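# Spell the slip's code with tiles in the board rail

## Task

Push letter tiles all the way into the board's empty rail so the letters read the code written on the slip. The board is loose, so at the end it must rest fully on the table under its own support, as upright as it started, with no gripper holding anything in place.

## Robot and tools

Robot: two six-joint arms with parallel grippers, named left_arm and right_arm. The names do not refer to image sides. Coordinates are in one scene frame. The origin sits on the tabletop between the arms, +z is up, +x points out across the table, and left_arm is on the +y side. Base positions are left_arm (+0.016, +0.361, 0) m and right_arm (+0.038, -0.291, 0) m, each turned slightly about z.

Joint order is the same in every row and every result list: waist (joint1), shoulder (joint2), elbow (joint3), wrist pitch (joint4), wrist yaw (joint5), wrist roll (joint6). Stated ranges in rad are: waist -2.618 to 3.054, shoulder 0.000 to 3.142, elbow 0.000 to 3.142, wrist pitch -1.571 to 1.571, wrist yaw -1.571 to 1.571, wrist roll -2.094 to 2.094. True ends may differ by up to 0.036 rad. The fingers point along the gripper's +z axis and close along its y axis. The reported hand point lies between the pads, a little less than 1 cm behind the tips.

The row. Every motion command uses a row of 14 numbers, each in [-1, 1]. The first seven are left_arm's six joint numbers and then its opening. The last seven are the same for right_arm. Send all 14 even if only one arm moves.
- Joint numbers are scaled offsets, not poses. 1.0 equals 1.202 rad for the waist, 1.258 for the shoulder, 1.238 for the elbow, 2.073 for wrist pitch, and 2.022 for wrist yaw and for wrist roll.
- The opening number is absolute: +1 is fully open and -1 is shut.

execute_actions(actions): actions is a list of up to 15 actions. Each action is a list of up to 15 rows, and each row lasts one 1/30 s step. If an action has fewer rows, its last row is repeated until 15 steps are done. Joint offsets in every row count from the angles at the start of that action, not from the row before. An empty list moves nothing and just returns the state. Actions that push any joint more than 0.036 rad outside its range are rejected for both arms. If the first action fails this check, or any action is malformed, the whole call does nothing.

move(target, speed, blocking): target is one 14-number row. Its offsets count from the Joint positions in the latest result that printed them. speed is in rad/s for the joint with the longest path, from 0.01 to 2, default 0.5. All joints finish their paths together, so the hand travels along a curve. Paths last between 0.5 and 10 s, and motion past 10 s is cut off. Nothing slows down for obstacles or for the other arm. Finger values are applied at the start. The added move: line reports how it ended (done, off_target, moving, held, fault), whether limits=held or limits=none, and each arm's joint furthest from its goal. With blocking=false the result comes after 0.5 s. Until a result shows the move has ended, use wait or stop before sending anything else.

wait(seconds): from 0 to 10. The arms keep their last command, and any running move continues. stop(): brakes a running move. The arm needs some distance to stop, more when it was fast, and the fingers keep going. zoom_image(camera, region): region is [x0, y0, x1, y1] in pixels, at most 504 by 504, taken from that camera's latest image. The cameras are cam_head_left, cam_head_right, cam_low, cam_left_wrist and cam_right_wrist, all 672x504. show_instructions() shows the reference page, which is the letter rail manual image. read_manual(section) returns only licence text ("licences"). finished_scene(scene) ends the current scene, given by its number, and cannot be undone.

Reading results. Each arm's pose line gives the gripper position in m and its quat_wxyz. Readings get less accurate as reach grows. Joint positions and Joint velocities list each arm's joints in rad and rad/s, then the finger gap in m (0.087 is fully open). grip_measured is the finger opening on the command scale. Each gripper reads up to about 1 mm off, by its own fixed amount. Joint targets shows what the joints are currently being driven toward. Other lines: "joint sent to its limit" means a joint was clamped at its end; "joint command not followed" means the clearance check changed some joint targets. Torque readings include offsets and noise. MOTOR HOT warns from 75 °C. At 90 °C the arm is stopped, and at 100 °C it goes limp and drops, both reported as OVER-TEMPERATURE FAULT.

Motion limits. Each step, a joint target can be at most 0.202 (waist), 0.258 (shoulder), 0.238 (elbow), 0.573 (wrist pitch) or 0.522 (yaw and roll) rad ahead of the measured angle. Targets that would move the hand more than 70 mm away are pulled back. Large changes therefore need several actions, and you must re-send whatever is left over. Friction can leave a joint about 0.031 rad short, and very small commands may not move it at all. While you think, the robot holds its last command.

Gripping. To hold a tile, command an opening about 0.02 below grip_measured, or less for a lighter grip. Each pad pushes at most about 20 N, and closing fast presses harder. Outside forces may briefly pull on a held part or shove loose objects.

Things to avoid: dropping tiles, slamming into anything, or shoving hard, especially against the loose board, which must stay upright and on the table. Faster contact and aiming further past a surface both increase the force. Do not knock anything off the table, and do not let the arms collide or press on each other. Let go and move clear so the board and tiles stay in place unaided before calling finished_scene.

Each tool is called by a JSON object that holds its "name" and its "arguments".

Reference images:

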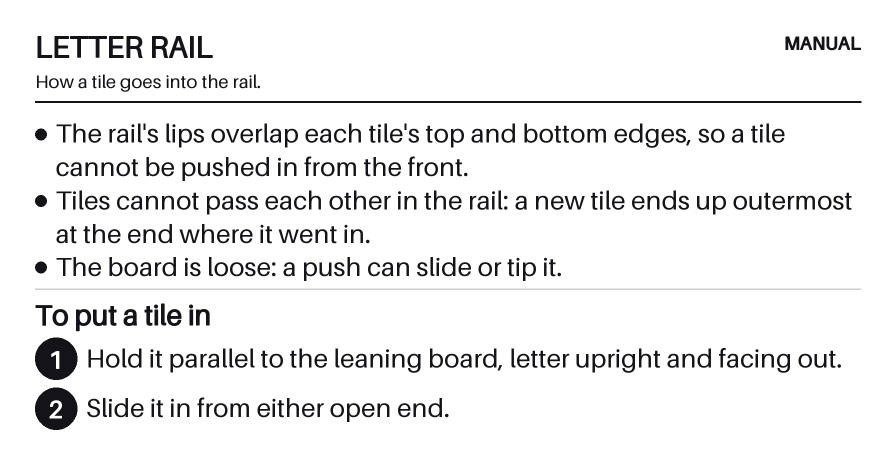

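## Session

{"name": "execute_actions", "arguments": {"actions": []}}

Scene clock: 0.00 s.
left_arm: end_effector_position=(+0.0954, +0.0073, +0.1414) grip_measured=+1.000 end_effector_quat_wxyz=(+0.285, +0.063, +0.838, -0.461) | right_arm: end_effector_position=(+0.0144, -0.7210, +0.3678) grip_measured=+0.995 end_effector_quat_wxyz=(+0.530, +0.813, -0.013, -0.239)
Joint names: [waist, shoulder, elbow, wrist pitch, wrist yaw, wrist roll]
Joint positions: left_arm=[-1.317  1.118  0.541  0.137 -0.259 -1.062  0.087] | right_arm=[-1.421  1.364  1.509 -0.513  0.449  1.329  0.087]
Joint velocities: left_arm=[-0.002 -0.007 -0.012 -0.037 -0.022  0.051  0.   ] | right_arm=[-0.022 -0.012 -0.022  0.022 -0.007  0.022 -0.   ]
Joint torques (N m, as the arm reports them, + toward a larger angle): no reading
Motor temperatures (°C, as the motors report them): left_arm=[27 26 25 28 27 27] | right_arm=[27 28 27 27 25 25]
Joint targets: left_arm=[-1.317 1.118 0.541 0.137 -0.259 -1.062] | right_arm=[-1.421 1.364 1.509 -0.513 0.449 1.329]

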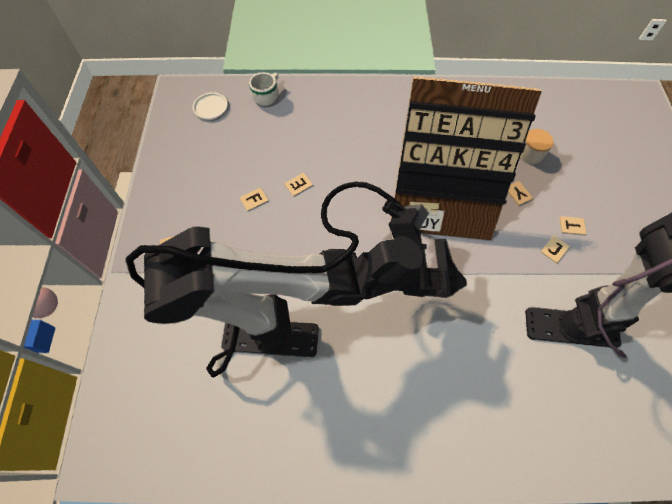

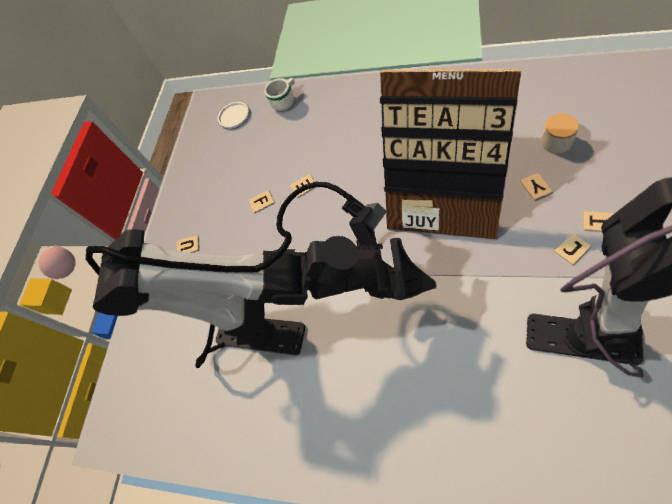

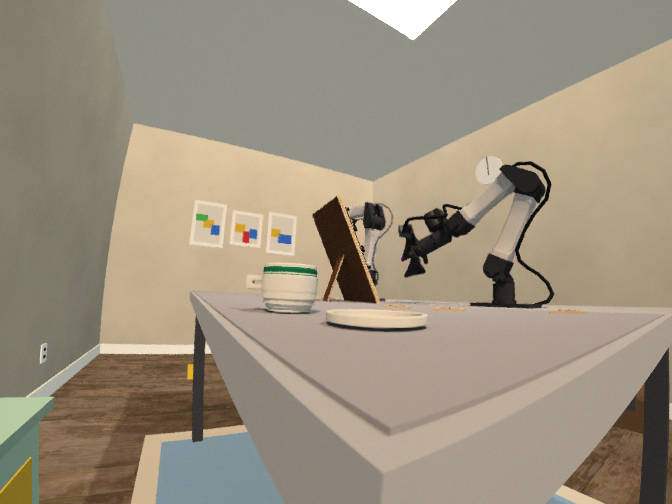

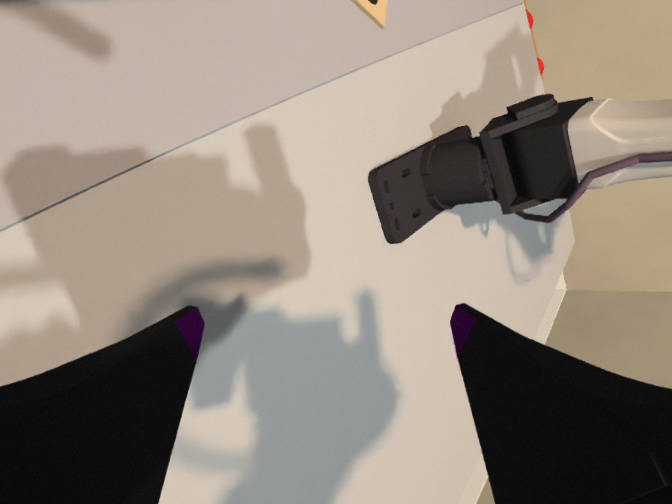

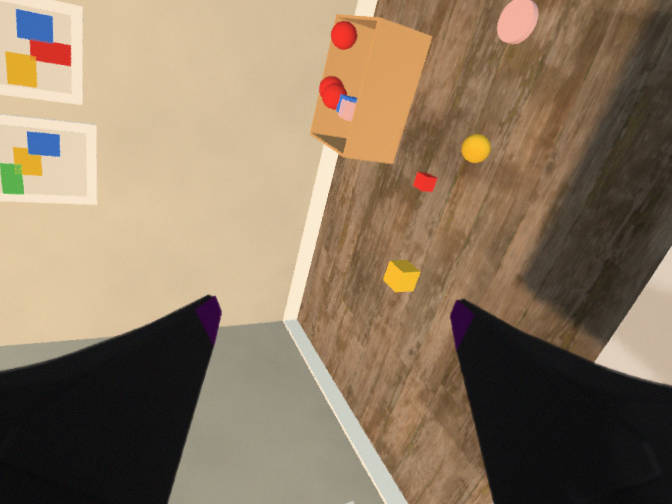

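{"name": "zoom_image", "arguments": {"camera": "cam_head_right", "region": [360,60,640,280]}}

{"name": "zoom_image", "arguments": {"camera": "cam_low", "region": [290,180,480,325]}}

Region (360, 60, 640, 280) of cam_head_right's 672x504 image, scaled by 1.800, with more detail than that image has; it fills the top 396 rows of this view, and the rest is white.

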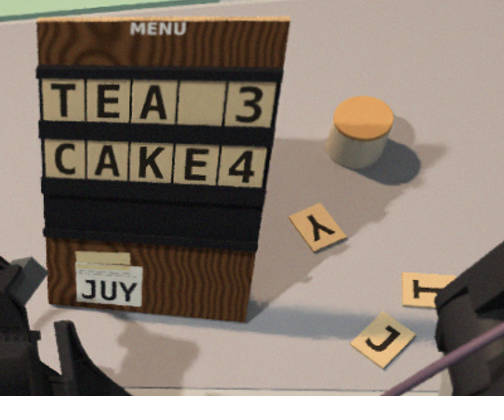

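Region (290, 180, 480, 325) of cam_low's 672x504 image, scaled by 2.653, with more detail than that image has; it fills the top 385 rows of this view, and the rest is white.

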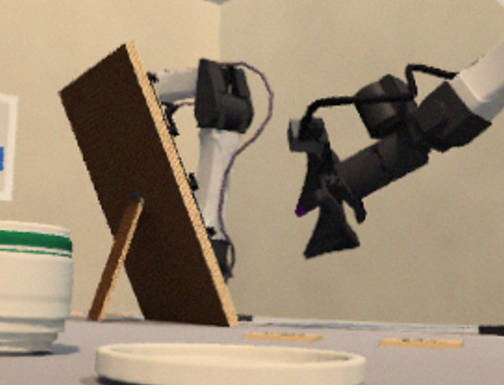

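{"name": "move", "arguments": {"target": [0,-0.332,0.128,-0.75,0.128,0.525,1,0.64,-0.293,-0.398,-0.099,-0.222,-0.657,1], "speed": 1.2}}

{"name": "move", "arguments": {"target": [1,0,0,0,0,0,1,0.635,0,0,0,0,0,1], "speed": 1.2}}

{"name": "move", "arguments": {"target": [0.8,0.235,0.255,0.338,0,0,1,0,0,0,0,0,0,1], "speed": 1.2}}

Scene clock: 3.23 s.
left_arm: end_effector_position=(+0.0294, +0.3040, +0.0851) grip_measured=+1.000 end_effector_quat_wxyz=(+0.054, +0.631, +0.773, -0.036) | right_arm: end_effector_position=(+0.2460, -0.4964, +0.2153) grip_measured=+0.995 end_effector_quat_wxyz=(+0.401, +0.346, +0.832, -0.167)
Joint names: [waist, shoulder, elbow, wrist pitch, wrist yaw, wrist roll]
Joint positions: left_arm=[-1.317  0.716  0.68  -1.405 -0.013 -0.006  0.087] | right_arm=[-0.66   1.012  1.037 -0.698  0.013  0.011  0.087]
Joint velocities: left_arm=[ 0.007  0.002 -0.022 -0.007  0.007 -0.022  0.   ] | right_arm=[-0.012  0.022 -0.007 -0.051 -0.022  0.051 -0.001]
Joint torques (N m, as the arm reports them, + toward a larger angle): left_arm=[-0.37 -0.58  9.8   0.67  0.12 -0.08] | right_arm=[ 0.98 -4.25  6.33  1.47 -0.16 -0.15]
Motor temperatures (°C, as the motors report them): left_arm=[27 26 26 29 27 27] | right_arm=[27 29 27 28 25 25]
Joint targets: left_arm=[-1.317 0.700 0.699 -1.418 -0.000 -0.000] | right_arm=[-0.651 0.996 1.017 -0.718 0.000 0.000]
move: off_target (right_arm); limits=none; left_arm: farthest joint: the elbow, 0.019 radians from its target (0.159 radians at the start); right_arm: farthest joint: the elbow, 0.021 radians from its target (0.493 radians at the start)

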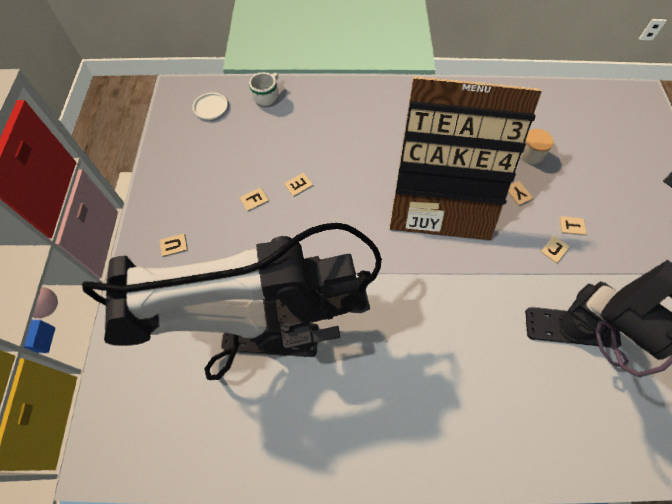

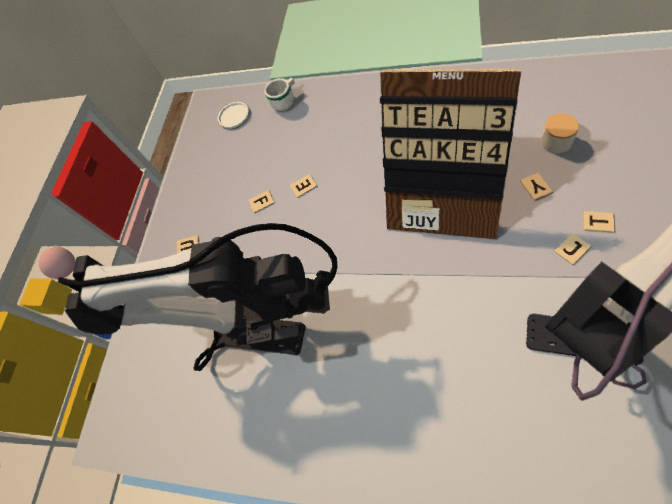

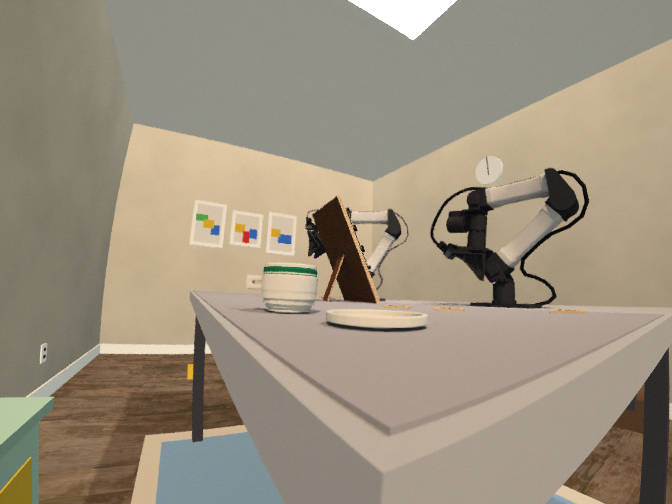

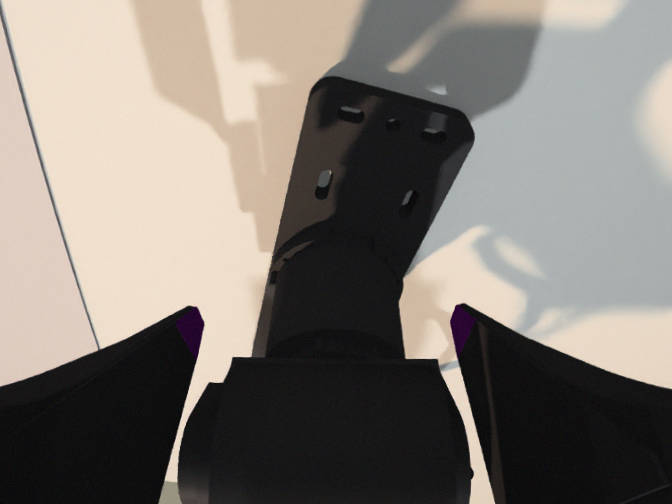

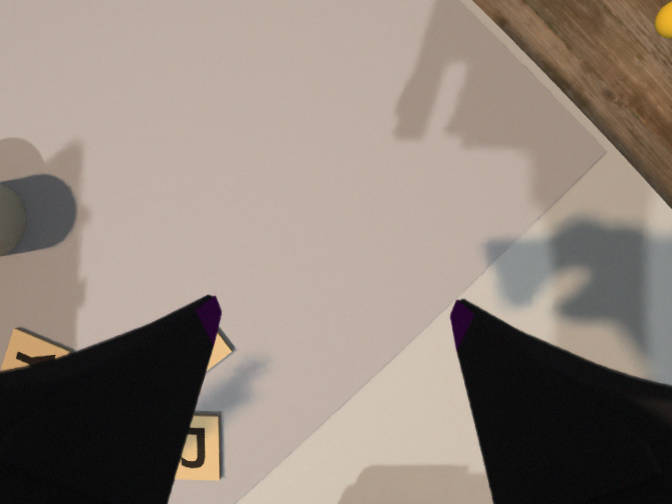

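Scene clock: 4.77 s.
left_arm: end_effector_position=(+0.0743, +0.3524, +0.0851) grip_measured=+1.000 end_effector_quat_wxyz=(+0.065, +0.089, +0.994, -0.000) | right_arm: end_effector_position=(+0.3305, -0.2985, +0.2156) grip_measured=+0.995 end_effector_quat_wxyz=(+0.435, +0.016, +0.900, -0.008)
Joint names: [waist, shoulder, elbow, wrist pitch, wrist yaw, wrist roll]
Joint positions: left_arm=[-0.126  0.716  0.68  -1.405 -0.012 -0.006  0.087] | right_arm=[ 0.094  1.012  1.037 -0.696  0.015  0.011  0.087]
Joint velocities: left_arm=[-0.002  0.007 -0.002 -0.037  0.051 -0.051  0.   ] | right_arm=[-0.012  0.007 -0.002  0.037 -0.037 -0.022  0.   ]
Joint torques (N m, as the arm reports them, + toward a larger angle): left_arm=[ 0.47  0.77  7.94  0.81 -0.01 -0.14] | right_arm=[ 0.8  -2.79  7.93  1.61  0.03 -0.08]
Motor temperatures (°C, as the motors report them): left_arm=[27 26 26 29 27 27] | right_arm=[27 29 28 28 25 25]
Joint targets: left_arm=[-0.115 0.716 0.680 -1.405 -0.013 -0.006] | right_arm=[0.103 1.012 1.037 -0.698 0.013 0.011]
move: done; limits=none; left_arm: farthest joint: the waist, 0.011 radians from its target (1.202 radians at the start); right_arm: farthest joint: the waist, 0.010 radians from its target (0.764 radians at the start)

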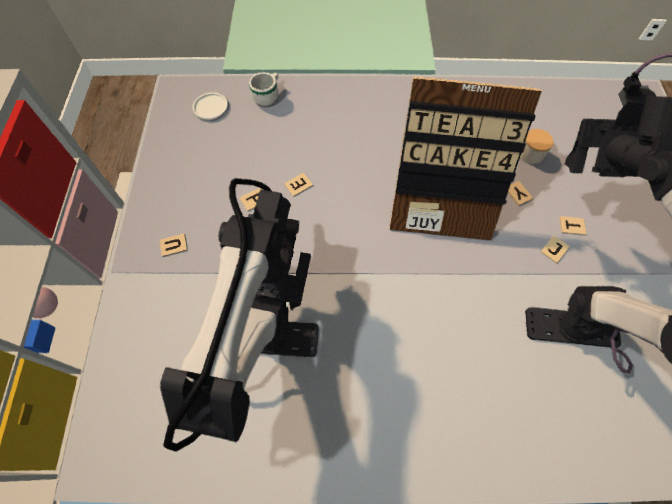

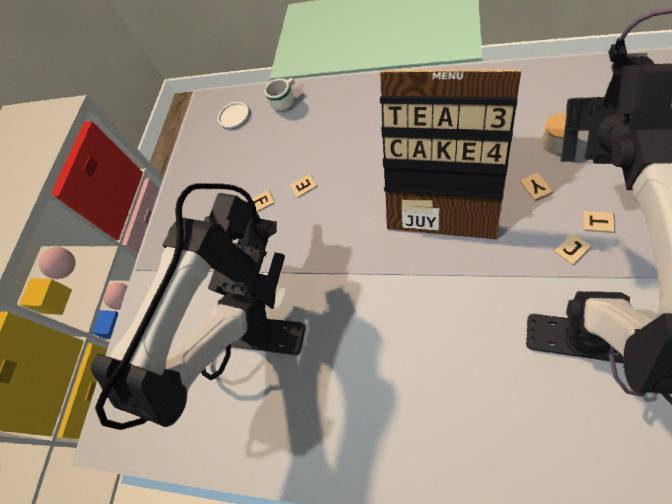

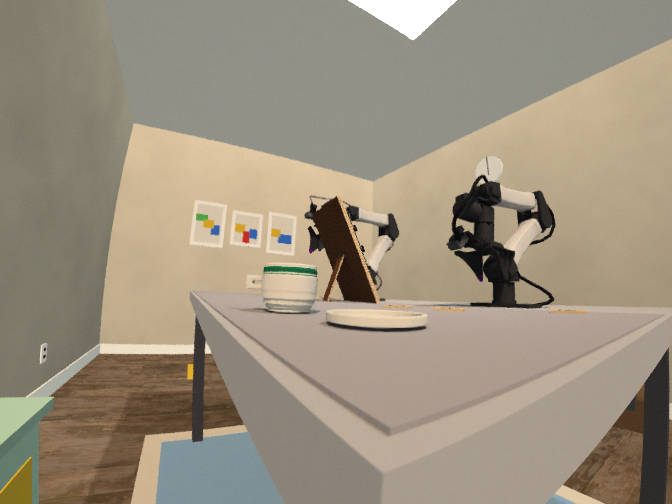

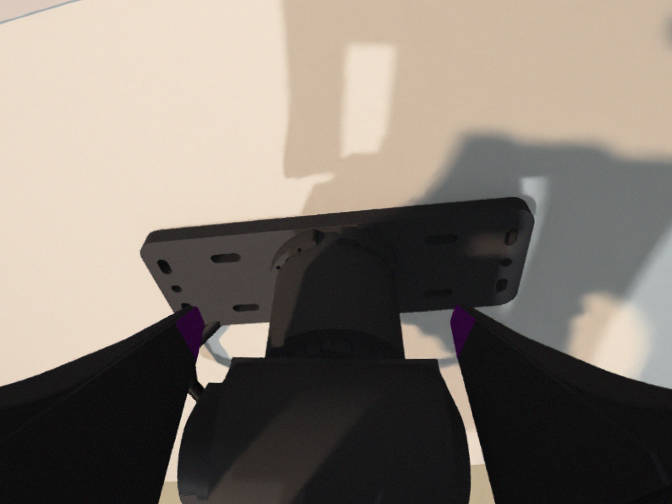

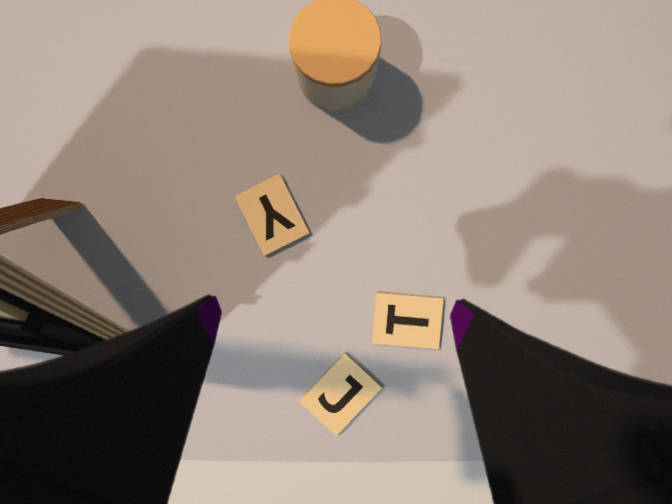

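Scene clock: 6.43 s.
left_arm: end_effector_position=(+0.2184, +0.5578, +0.1956) grip_measured=+1.000 end_effector_quat_wxyz=(+0.382, -0.345, +0.843, +0.157) | right_arm: end_effector_position=(+0.3307, -0.2985, +0.2158) grip_measured=+0.995 end_effector_quat_wxyz=(+0.435, +0.016, +0.900, -0.008)
Joint names: [waist, shoulder, elbow, wrist pitch, wrist yaw, wrist roll]
Joint positions: left_arm=[ 0.825  0.993  0.98  -0.705 -0.01  -0.006  0.087] | right_arm=[ 0.094  1.012  1.037 -0.695  0.015  0.011  0.087]
Joint velocities: left_arm=[-0.002 -0.022  0.032 -0.007 -0.007  0.037  0.   ] | right_arm=[ 0.012 -0.007  0.002  0.037 -0.007  0.037 -0.   ]
Joint torques (N m, as the arm reports them, + toward a larger angle): left_arm=[ 0.42 -0.77 10.77  2.01 -0.03 -0.14] | right_arm=[ 0.16 -2.59  7.67  1.61  0.   -0.08]
Motor temperatures (°C, as the motors report them): left_arm=[27 26 26 29 27 27] | right_arm=[27 29 28 29 25 25]
Joint targets: left_arm=[0.835 1.012 0.996 -0.704 -0.012 -0.006] | right_arm=[0.094 1.012 1.037 -0.696 0.015 0.011]
move: done; limits=none; left_arm: farthest joint: the shoulder, 0.018 radians from its target (0.295 radians at the start); right_arm: farthest joint: the wrist pitch, 0.001 radians from its target (0.000 radians at the start)

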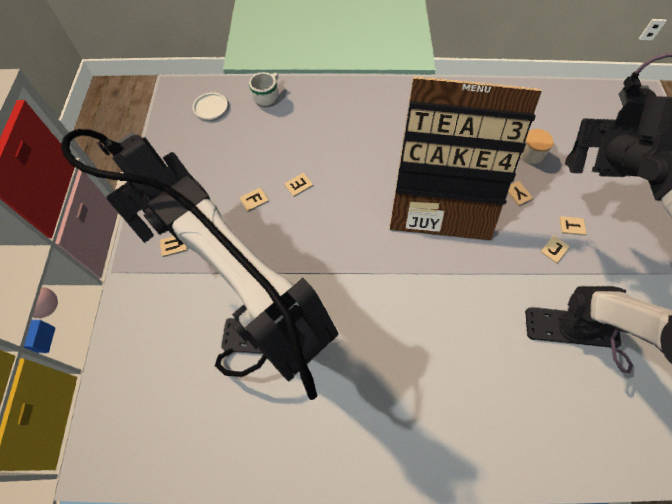

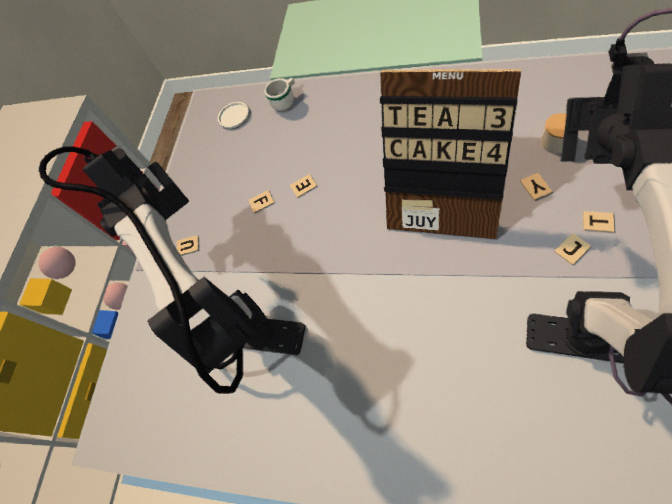

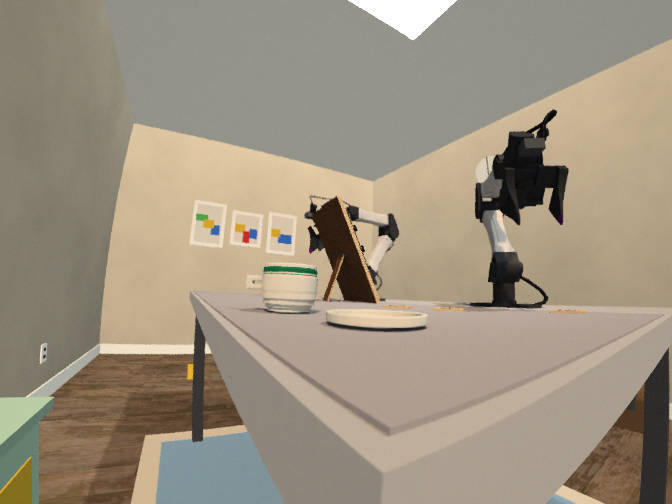

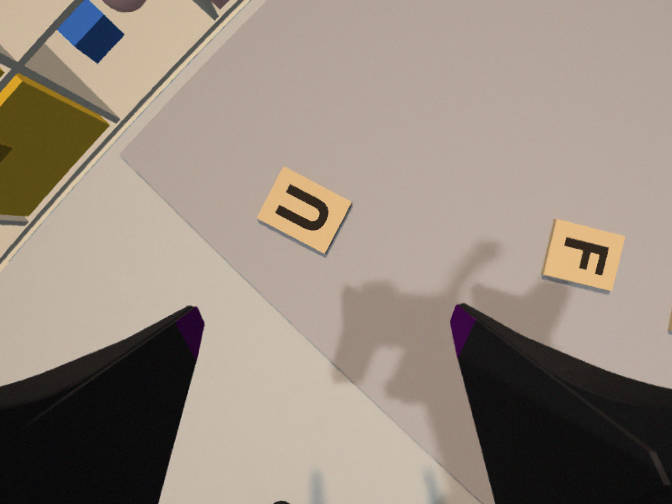

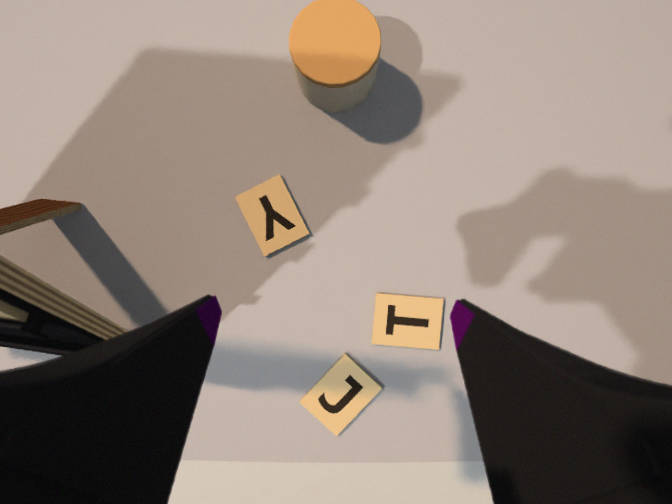

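{"name": "move", "arguments": {"target": [-0.9,0,-0.1,0.2,-0.41,-0.203,0.5,0.158,0.6,0.4,-0.21,-0.012,-0.146,0.5], "speed": 1.2}}

{"name": "move", "arguments": {"target": [-0.582,0.265,-0.185,0.2,0,0,0.5,0,0.28,0.112,0,0,0,0.5], "speed": 0.7}}

Scene clock: 9.10 s.
left_arm: end_effector_position=(+0.3374, +0.3833, +0.2517) grip_measured=+0.500 end_effector_quat_wxyz=(+0.590, -0.261, +0.751, +0.136) | right_arm: end_effector_position=(+0.3712, -0.2476, +0.1233) grip_measured=+0.500 end_effector_quat_wxyz=(+0.112, -0.216, +0.970, -0.007)
Joint names: [waist, shoulder, elbow, wrist pitch, wrist yaw, wrist roll]
Joint positions: left_arm=[-0.247  0.993  0.882 -0.292 -0.827 -0.411  0.066] | right_arm=[ 0.276  1.752  1.521 -1.116  0.002 -0.275  0.066]
Joint velocities: left_arm=[ 0.002  0.022  0.002  0.037  0.007 -0.022  0.001] | right_arm=[-0.007  0.002 -0.002 -0.007  0.081 -0.007 -0.   ]
Joint torques (N m, as the arm reports them, + toward a larger angle): left_arm=[-1.07 -2.47  6.77  2.02 -0.31 -0.2 ] | right_arm=[ 0.65 -8.3   8.16  0.57 -0.13 -0.12]
Motor temperatures (°C, as the motors report them): left_arm=[27 26 27 30 27 27] | right_arm=[27 29 29 29 25 25]
Joint targets: left_arm=[-0.256 0.993 0.856 -0.290 -0.839 -0.417] | right_arm=[0.284 1.767 1.532 -1.130 -0.009 -0.285]
move: off_target (left_arm); limits=none; left_arm: farthest joint: the elbow, 0.026 radians from its target (0.123 radians at the start); right_arm: farthest joint: the shoulder, 0.015 radians from its target (0.755 radians at the start)

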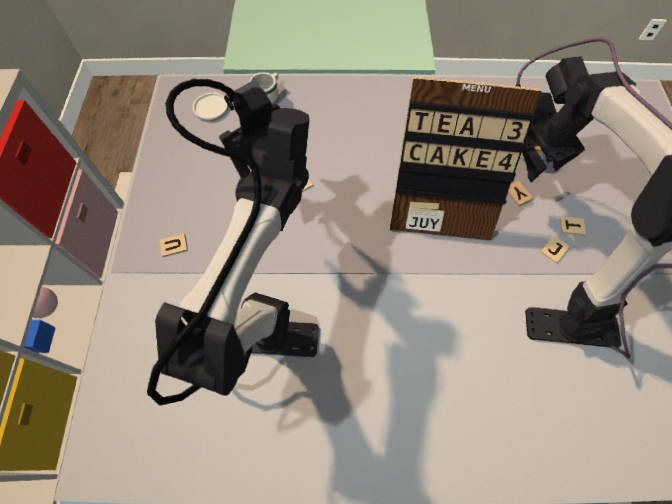

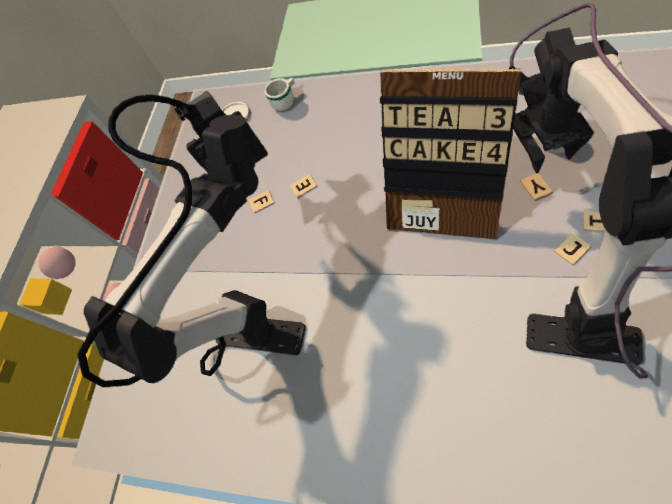

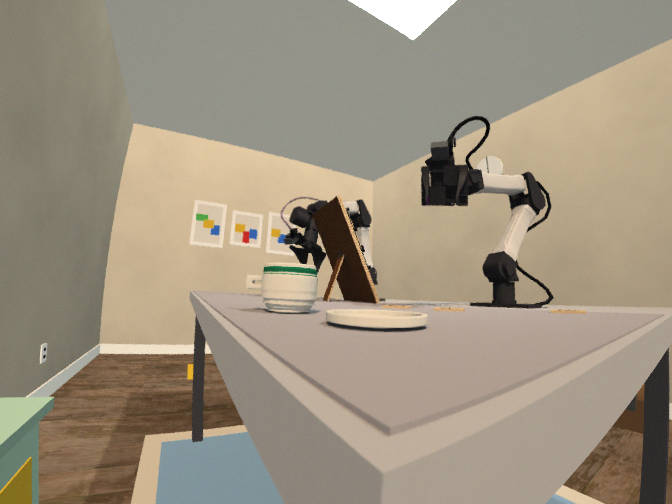

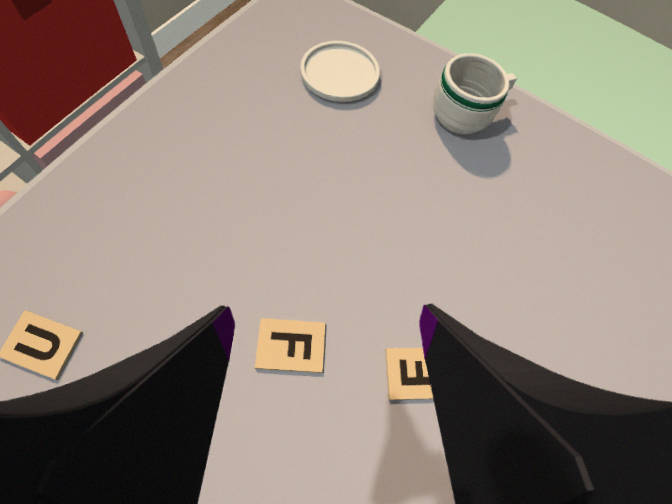

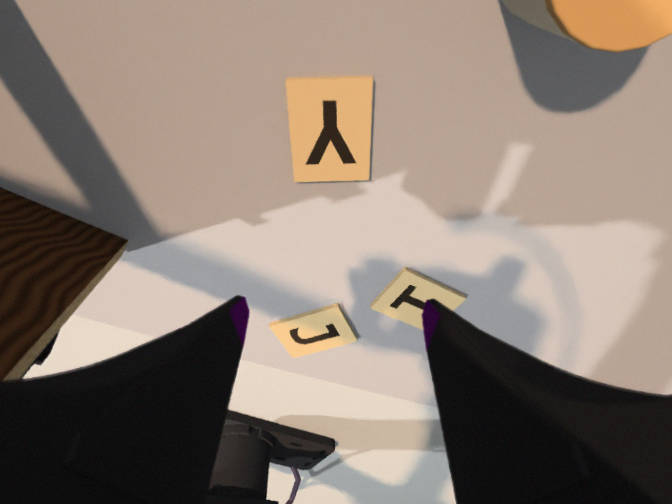

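Scene clock: 10.90 s.
left_arm: end_effector_position=(+0.3018, +0.1356, +0.1372) grip_measured=+0.500 end_effector_quat_wxyz=(+0.576, +0.035, +0.816, -0.034) | right_arm: end_effector_position=(+0.3953, -0.2436, +0.0427) grip_measured=+0.500 end_effector_quat_wxyz=(+0.007, -0.218, +0.976, -0.002)
Joint names: [waist, shoulder, elbow, wrist pitch, wrist yaw, wrist roll]
Joint positions: left_arm=[-0.938  1.311  0.675  0.121 -0.828 -0.411  0.066] | right_arm=[ 0.276  2.086  1.644 -1.114  0.002 -0.275  0.066]
Joint velocities: left_arm=[ 0.002 -0.012  0.002  0.051 -0.081  0.007  0.   ] | right_arm=[ 0.012 -0.012 -0.022  0.007 -0.007  0.022  0.001]
Joint torques (N m, as the arm reports them, + toward a larger angle): left_arm=[-0.89 -3.72  6.75  1.97 -0.23 -0.15] | right_arm=[ -0.16 -10.66   8.06   0.3    0.02  -0.1 ]
Motor temperatures (°C, as the motors report them): left_arm=[27 26 27 30 27 27] | right_arm=[27 29 29 29 25 25]
Joint targets: left_arm=[-0.946 1.326 0.653 0.123 -0.827 -0.411] | right_arm=[0.276 2.104 1.659 -1.116 0.002 -0.275]
move: off_target (left_arm); limits=none; left_arm: farthest joint: the elbow, 0.022 radians from its target (0.229 radians at the start); right_arm: farthest joint: the shoulder, 0.019 radians from its target (0.352 radians at the start)

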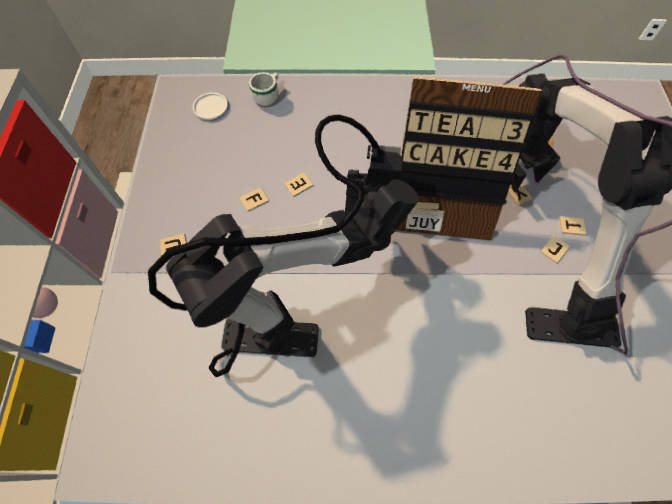

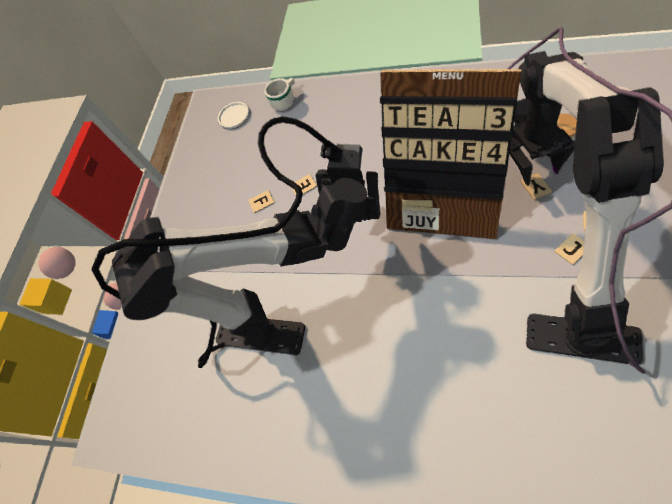

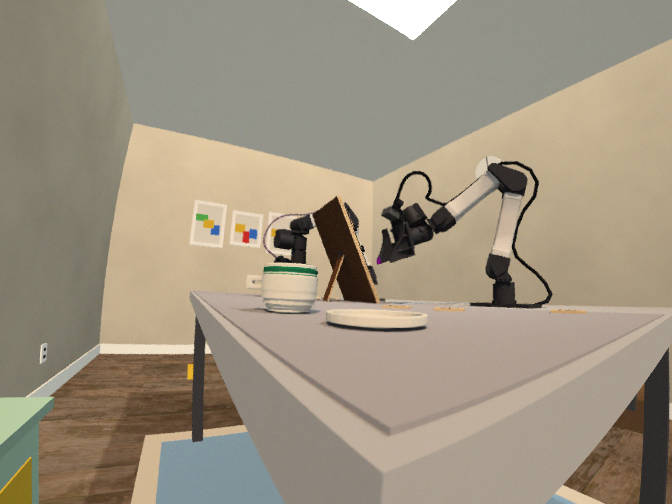

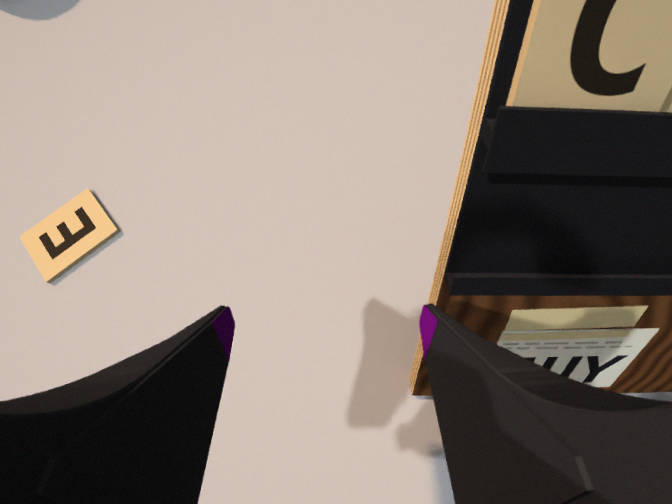

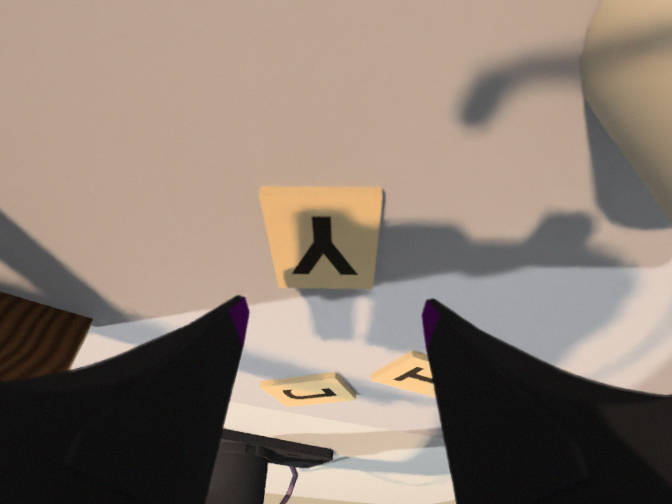

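{"name": "move", "arguments": {"target": [0.7,-0.1,0.1,0,0,0,0.5,0,0.041,-0.089,0.053,0,0,0.5], "speed": 0.8}}

Scene clock: 12.73 s.
left_arm: end_effector_position=(+0.3883, +0.4191, +0.2202) grip_measured=+0.500 end_effector_quat_wxyz=(+0.616, -0.329, +0.699, +0.154) | right_arm: end_effector_position=(+0.3887, -0.2447, +0.0120) grip_measured=+0.500 end_effector_quat_wxyz=(-0.004, -0.218, +0.976, -0.001)
Joint names: [waist, shoulder, elbow, wrist pitch, wrist yaw, wrist roll]
Joint positions: left_arm=[-0.105  1.198  0.783  0.125 -0.828 -0.411  0.066] | right_arm=[ 0.276  2.113  1.556 -1.022  0.002 -0.275  0.066]
Joint velocities: left_arm=[ 0.017 -0.012 -0.027 -0.051  0.007 -0.037 -0.   ] | right_arm=[-0.027 -0.002  0.002  0.007 -0.11  -0.037  0.   ]
Joint torques (N m, as the arm reports them, + toward a larger angle): left_arm=[ 0.2  -5.34 11.01  2.01 -0.15 -0.13] | right_arm=[  0.1  -10.02   4.83   0.44   0.    -0.09]
Motor temperatures (°C, as the motors report them): left_arm=[27 27 27 30 27 27] | right_arm=[27 30 29 29 25 25]
Joint targets: left_arm=[-0.097 1.185 0.799 0.121 -0.828 -0.411] | right_arm=[0.276 2.137 1.534 -1.005 0.002 -0.275]
move: off_target (right_arm); limits=none; left_arm: farthest joint: the elbow, 0.016 radians from its target (0.124 radians at the start); right_arm: farthest joint: the shoulder, 0.025 radians from its target (0.052 radians at the start)

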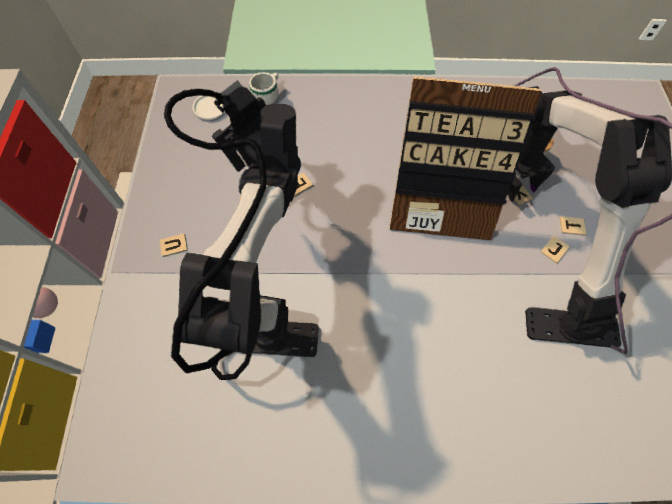

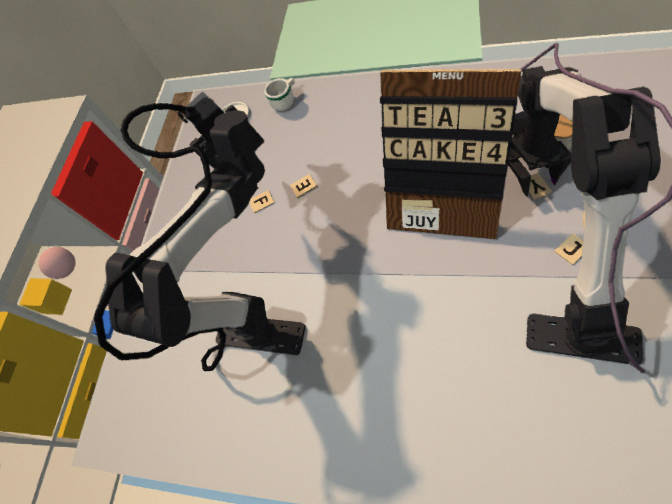

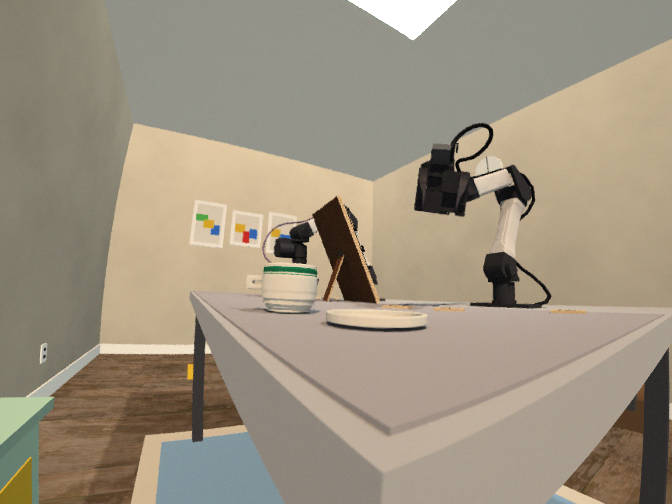

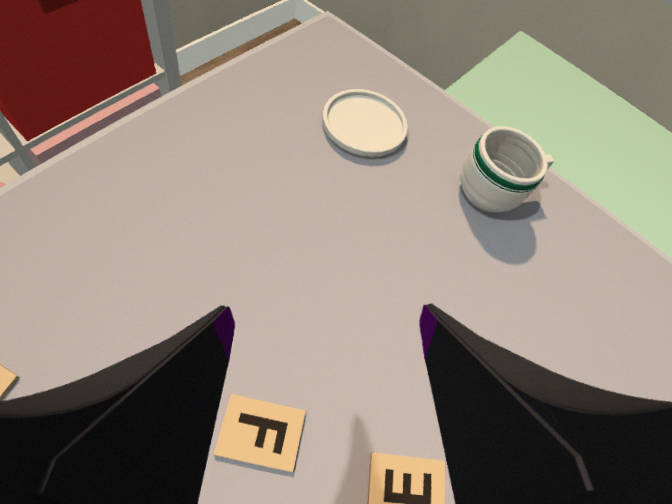

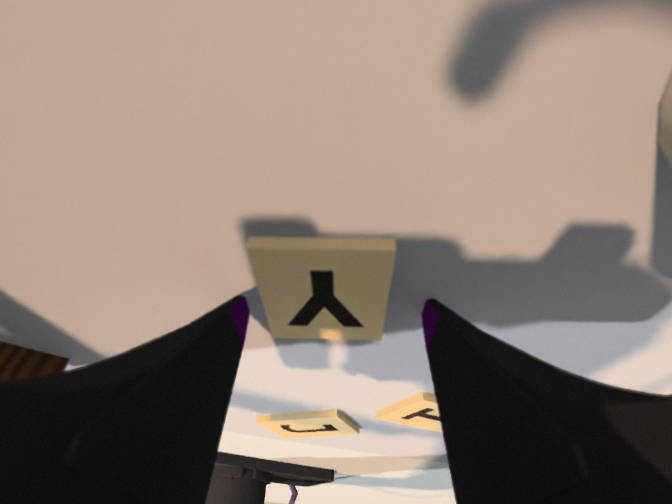

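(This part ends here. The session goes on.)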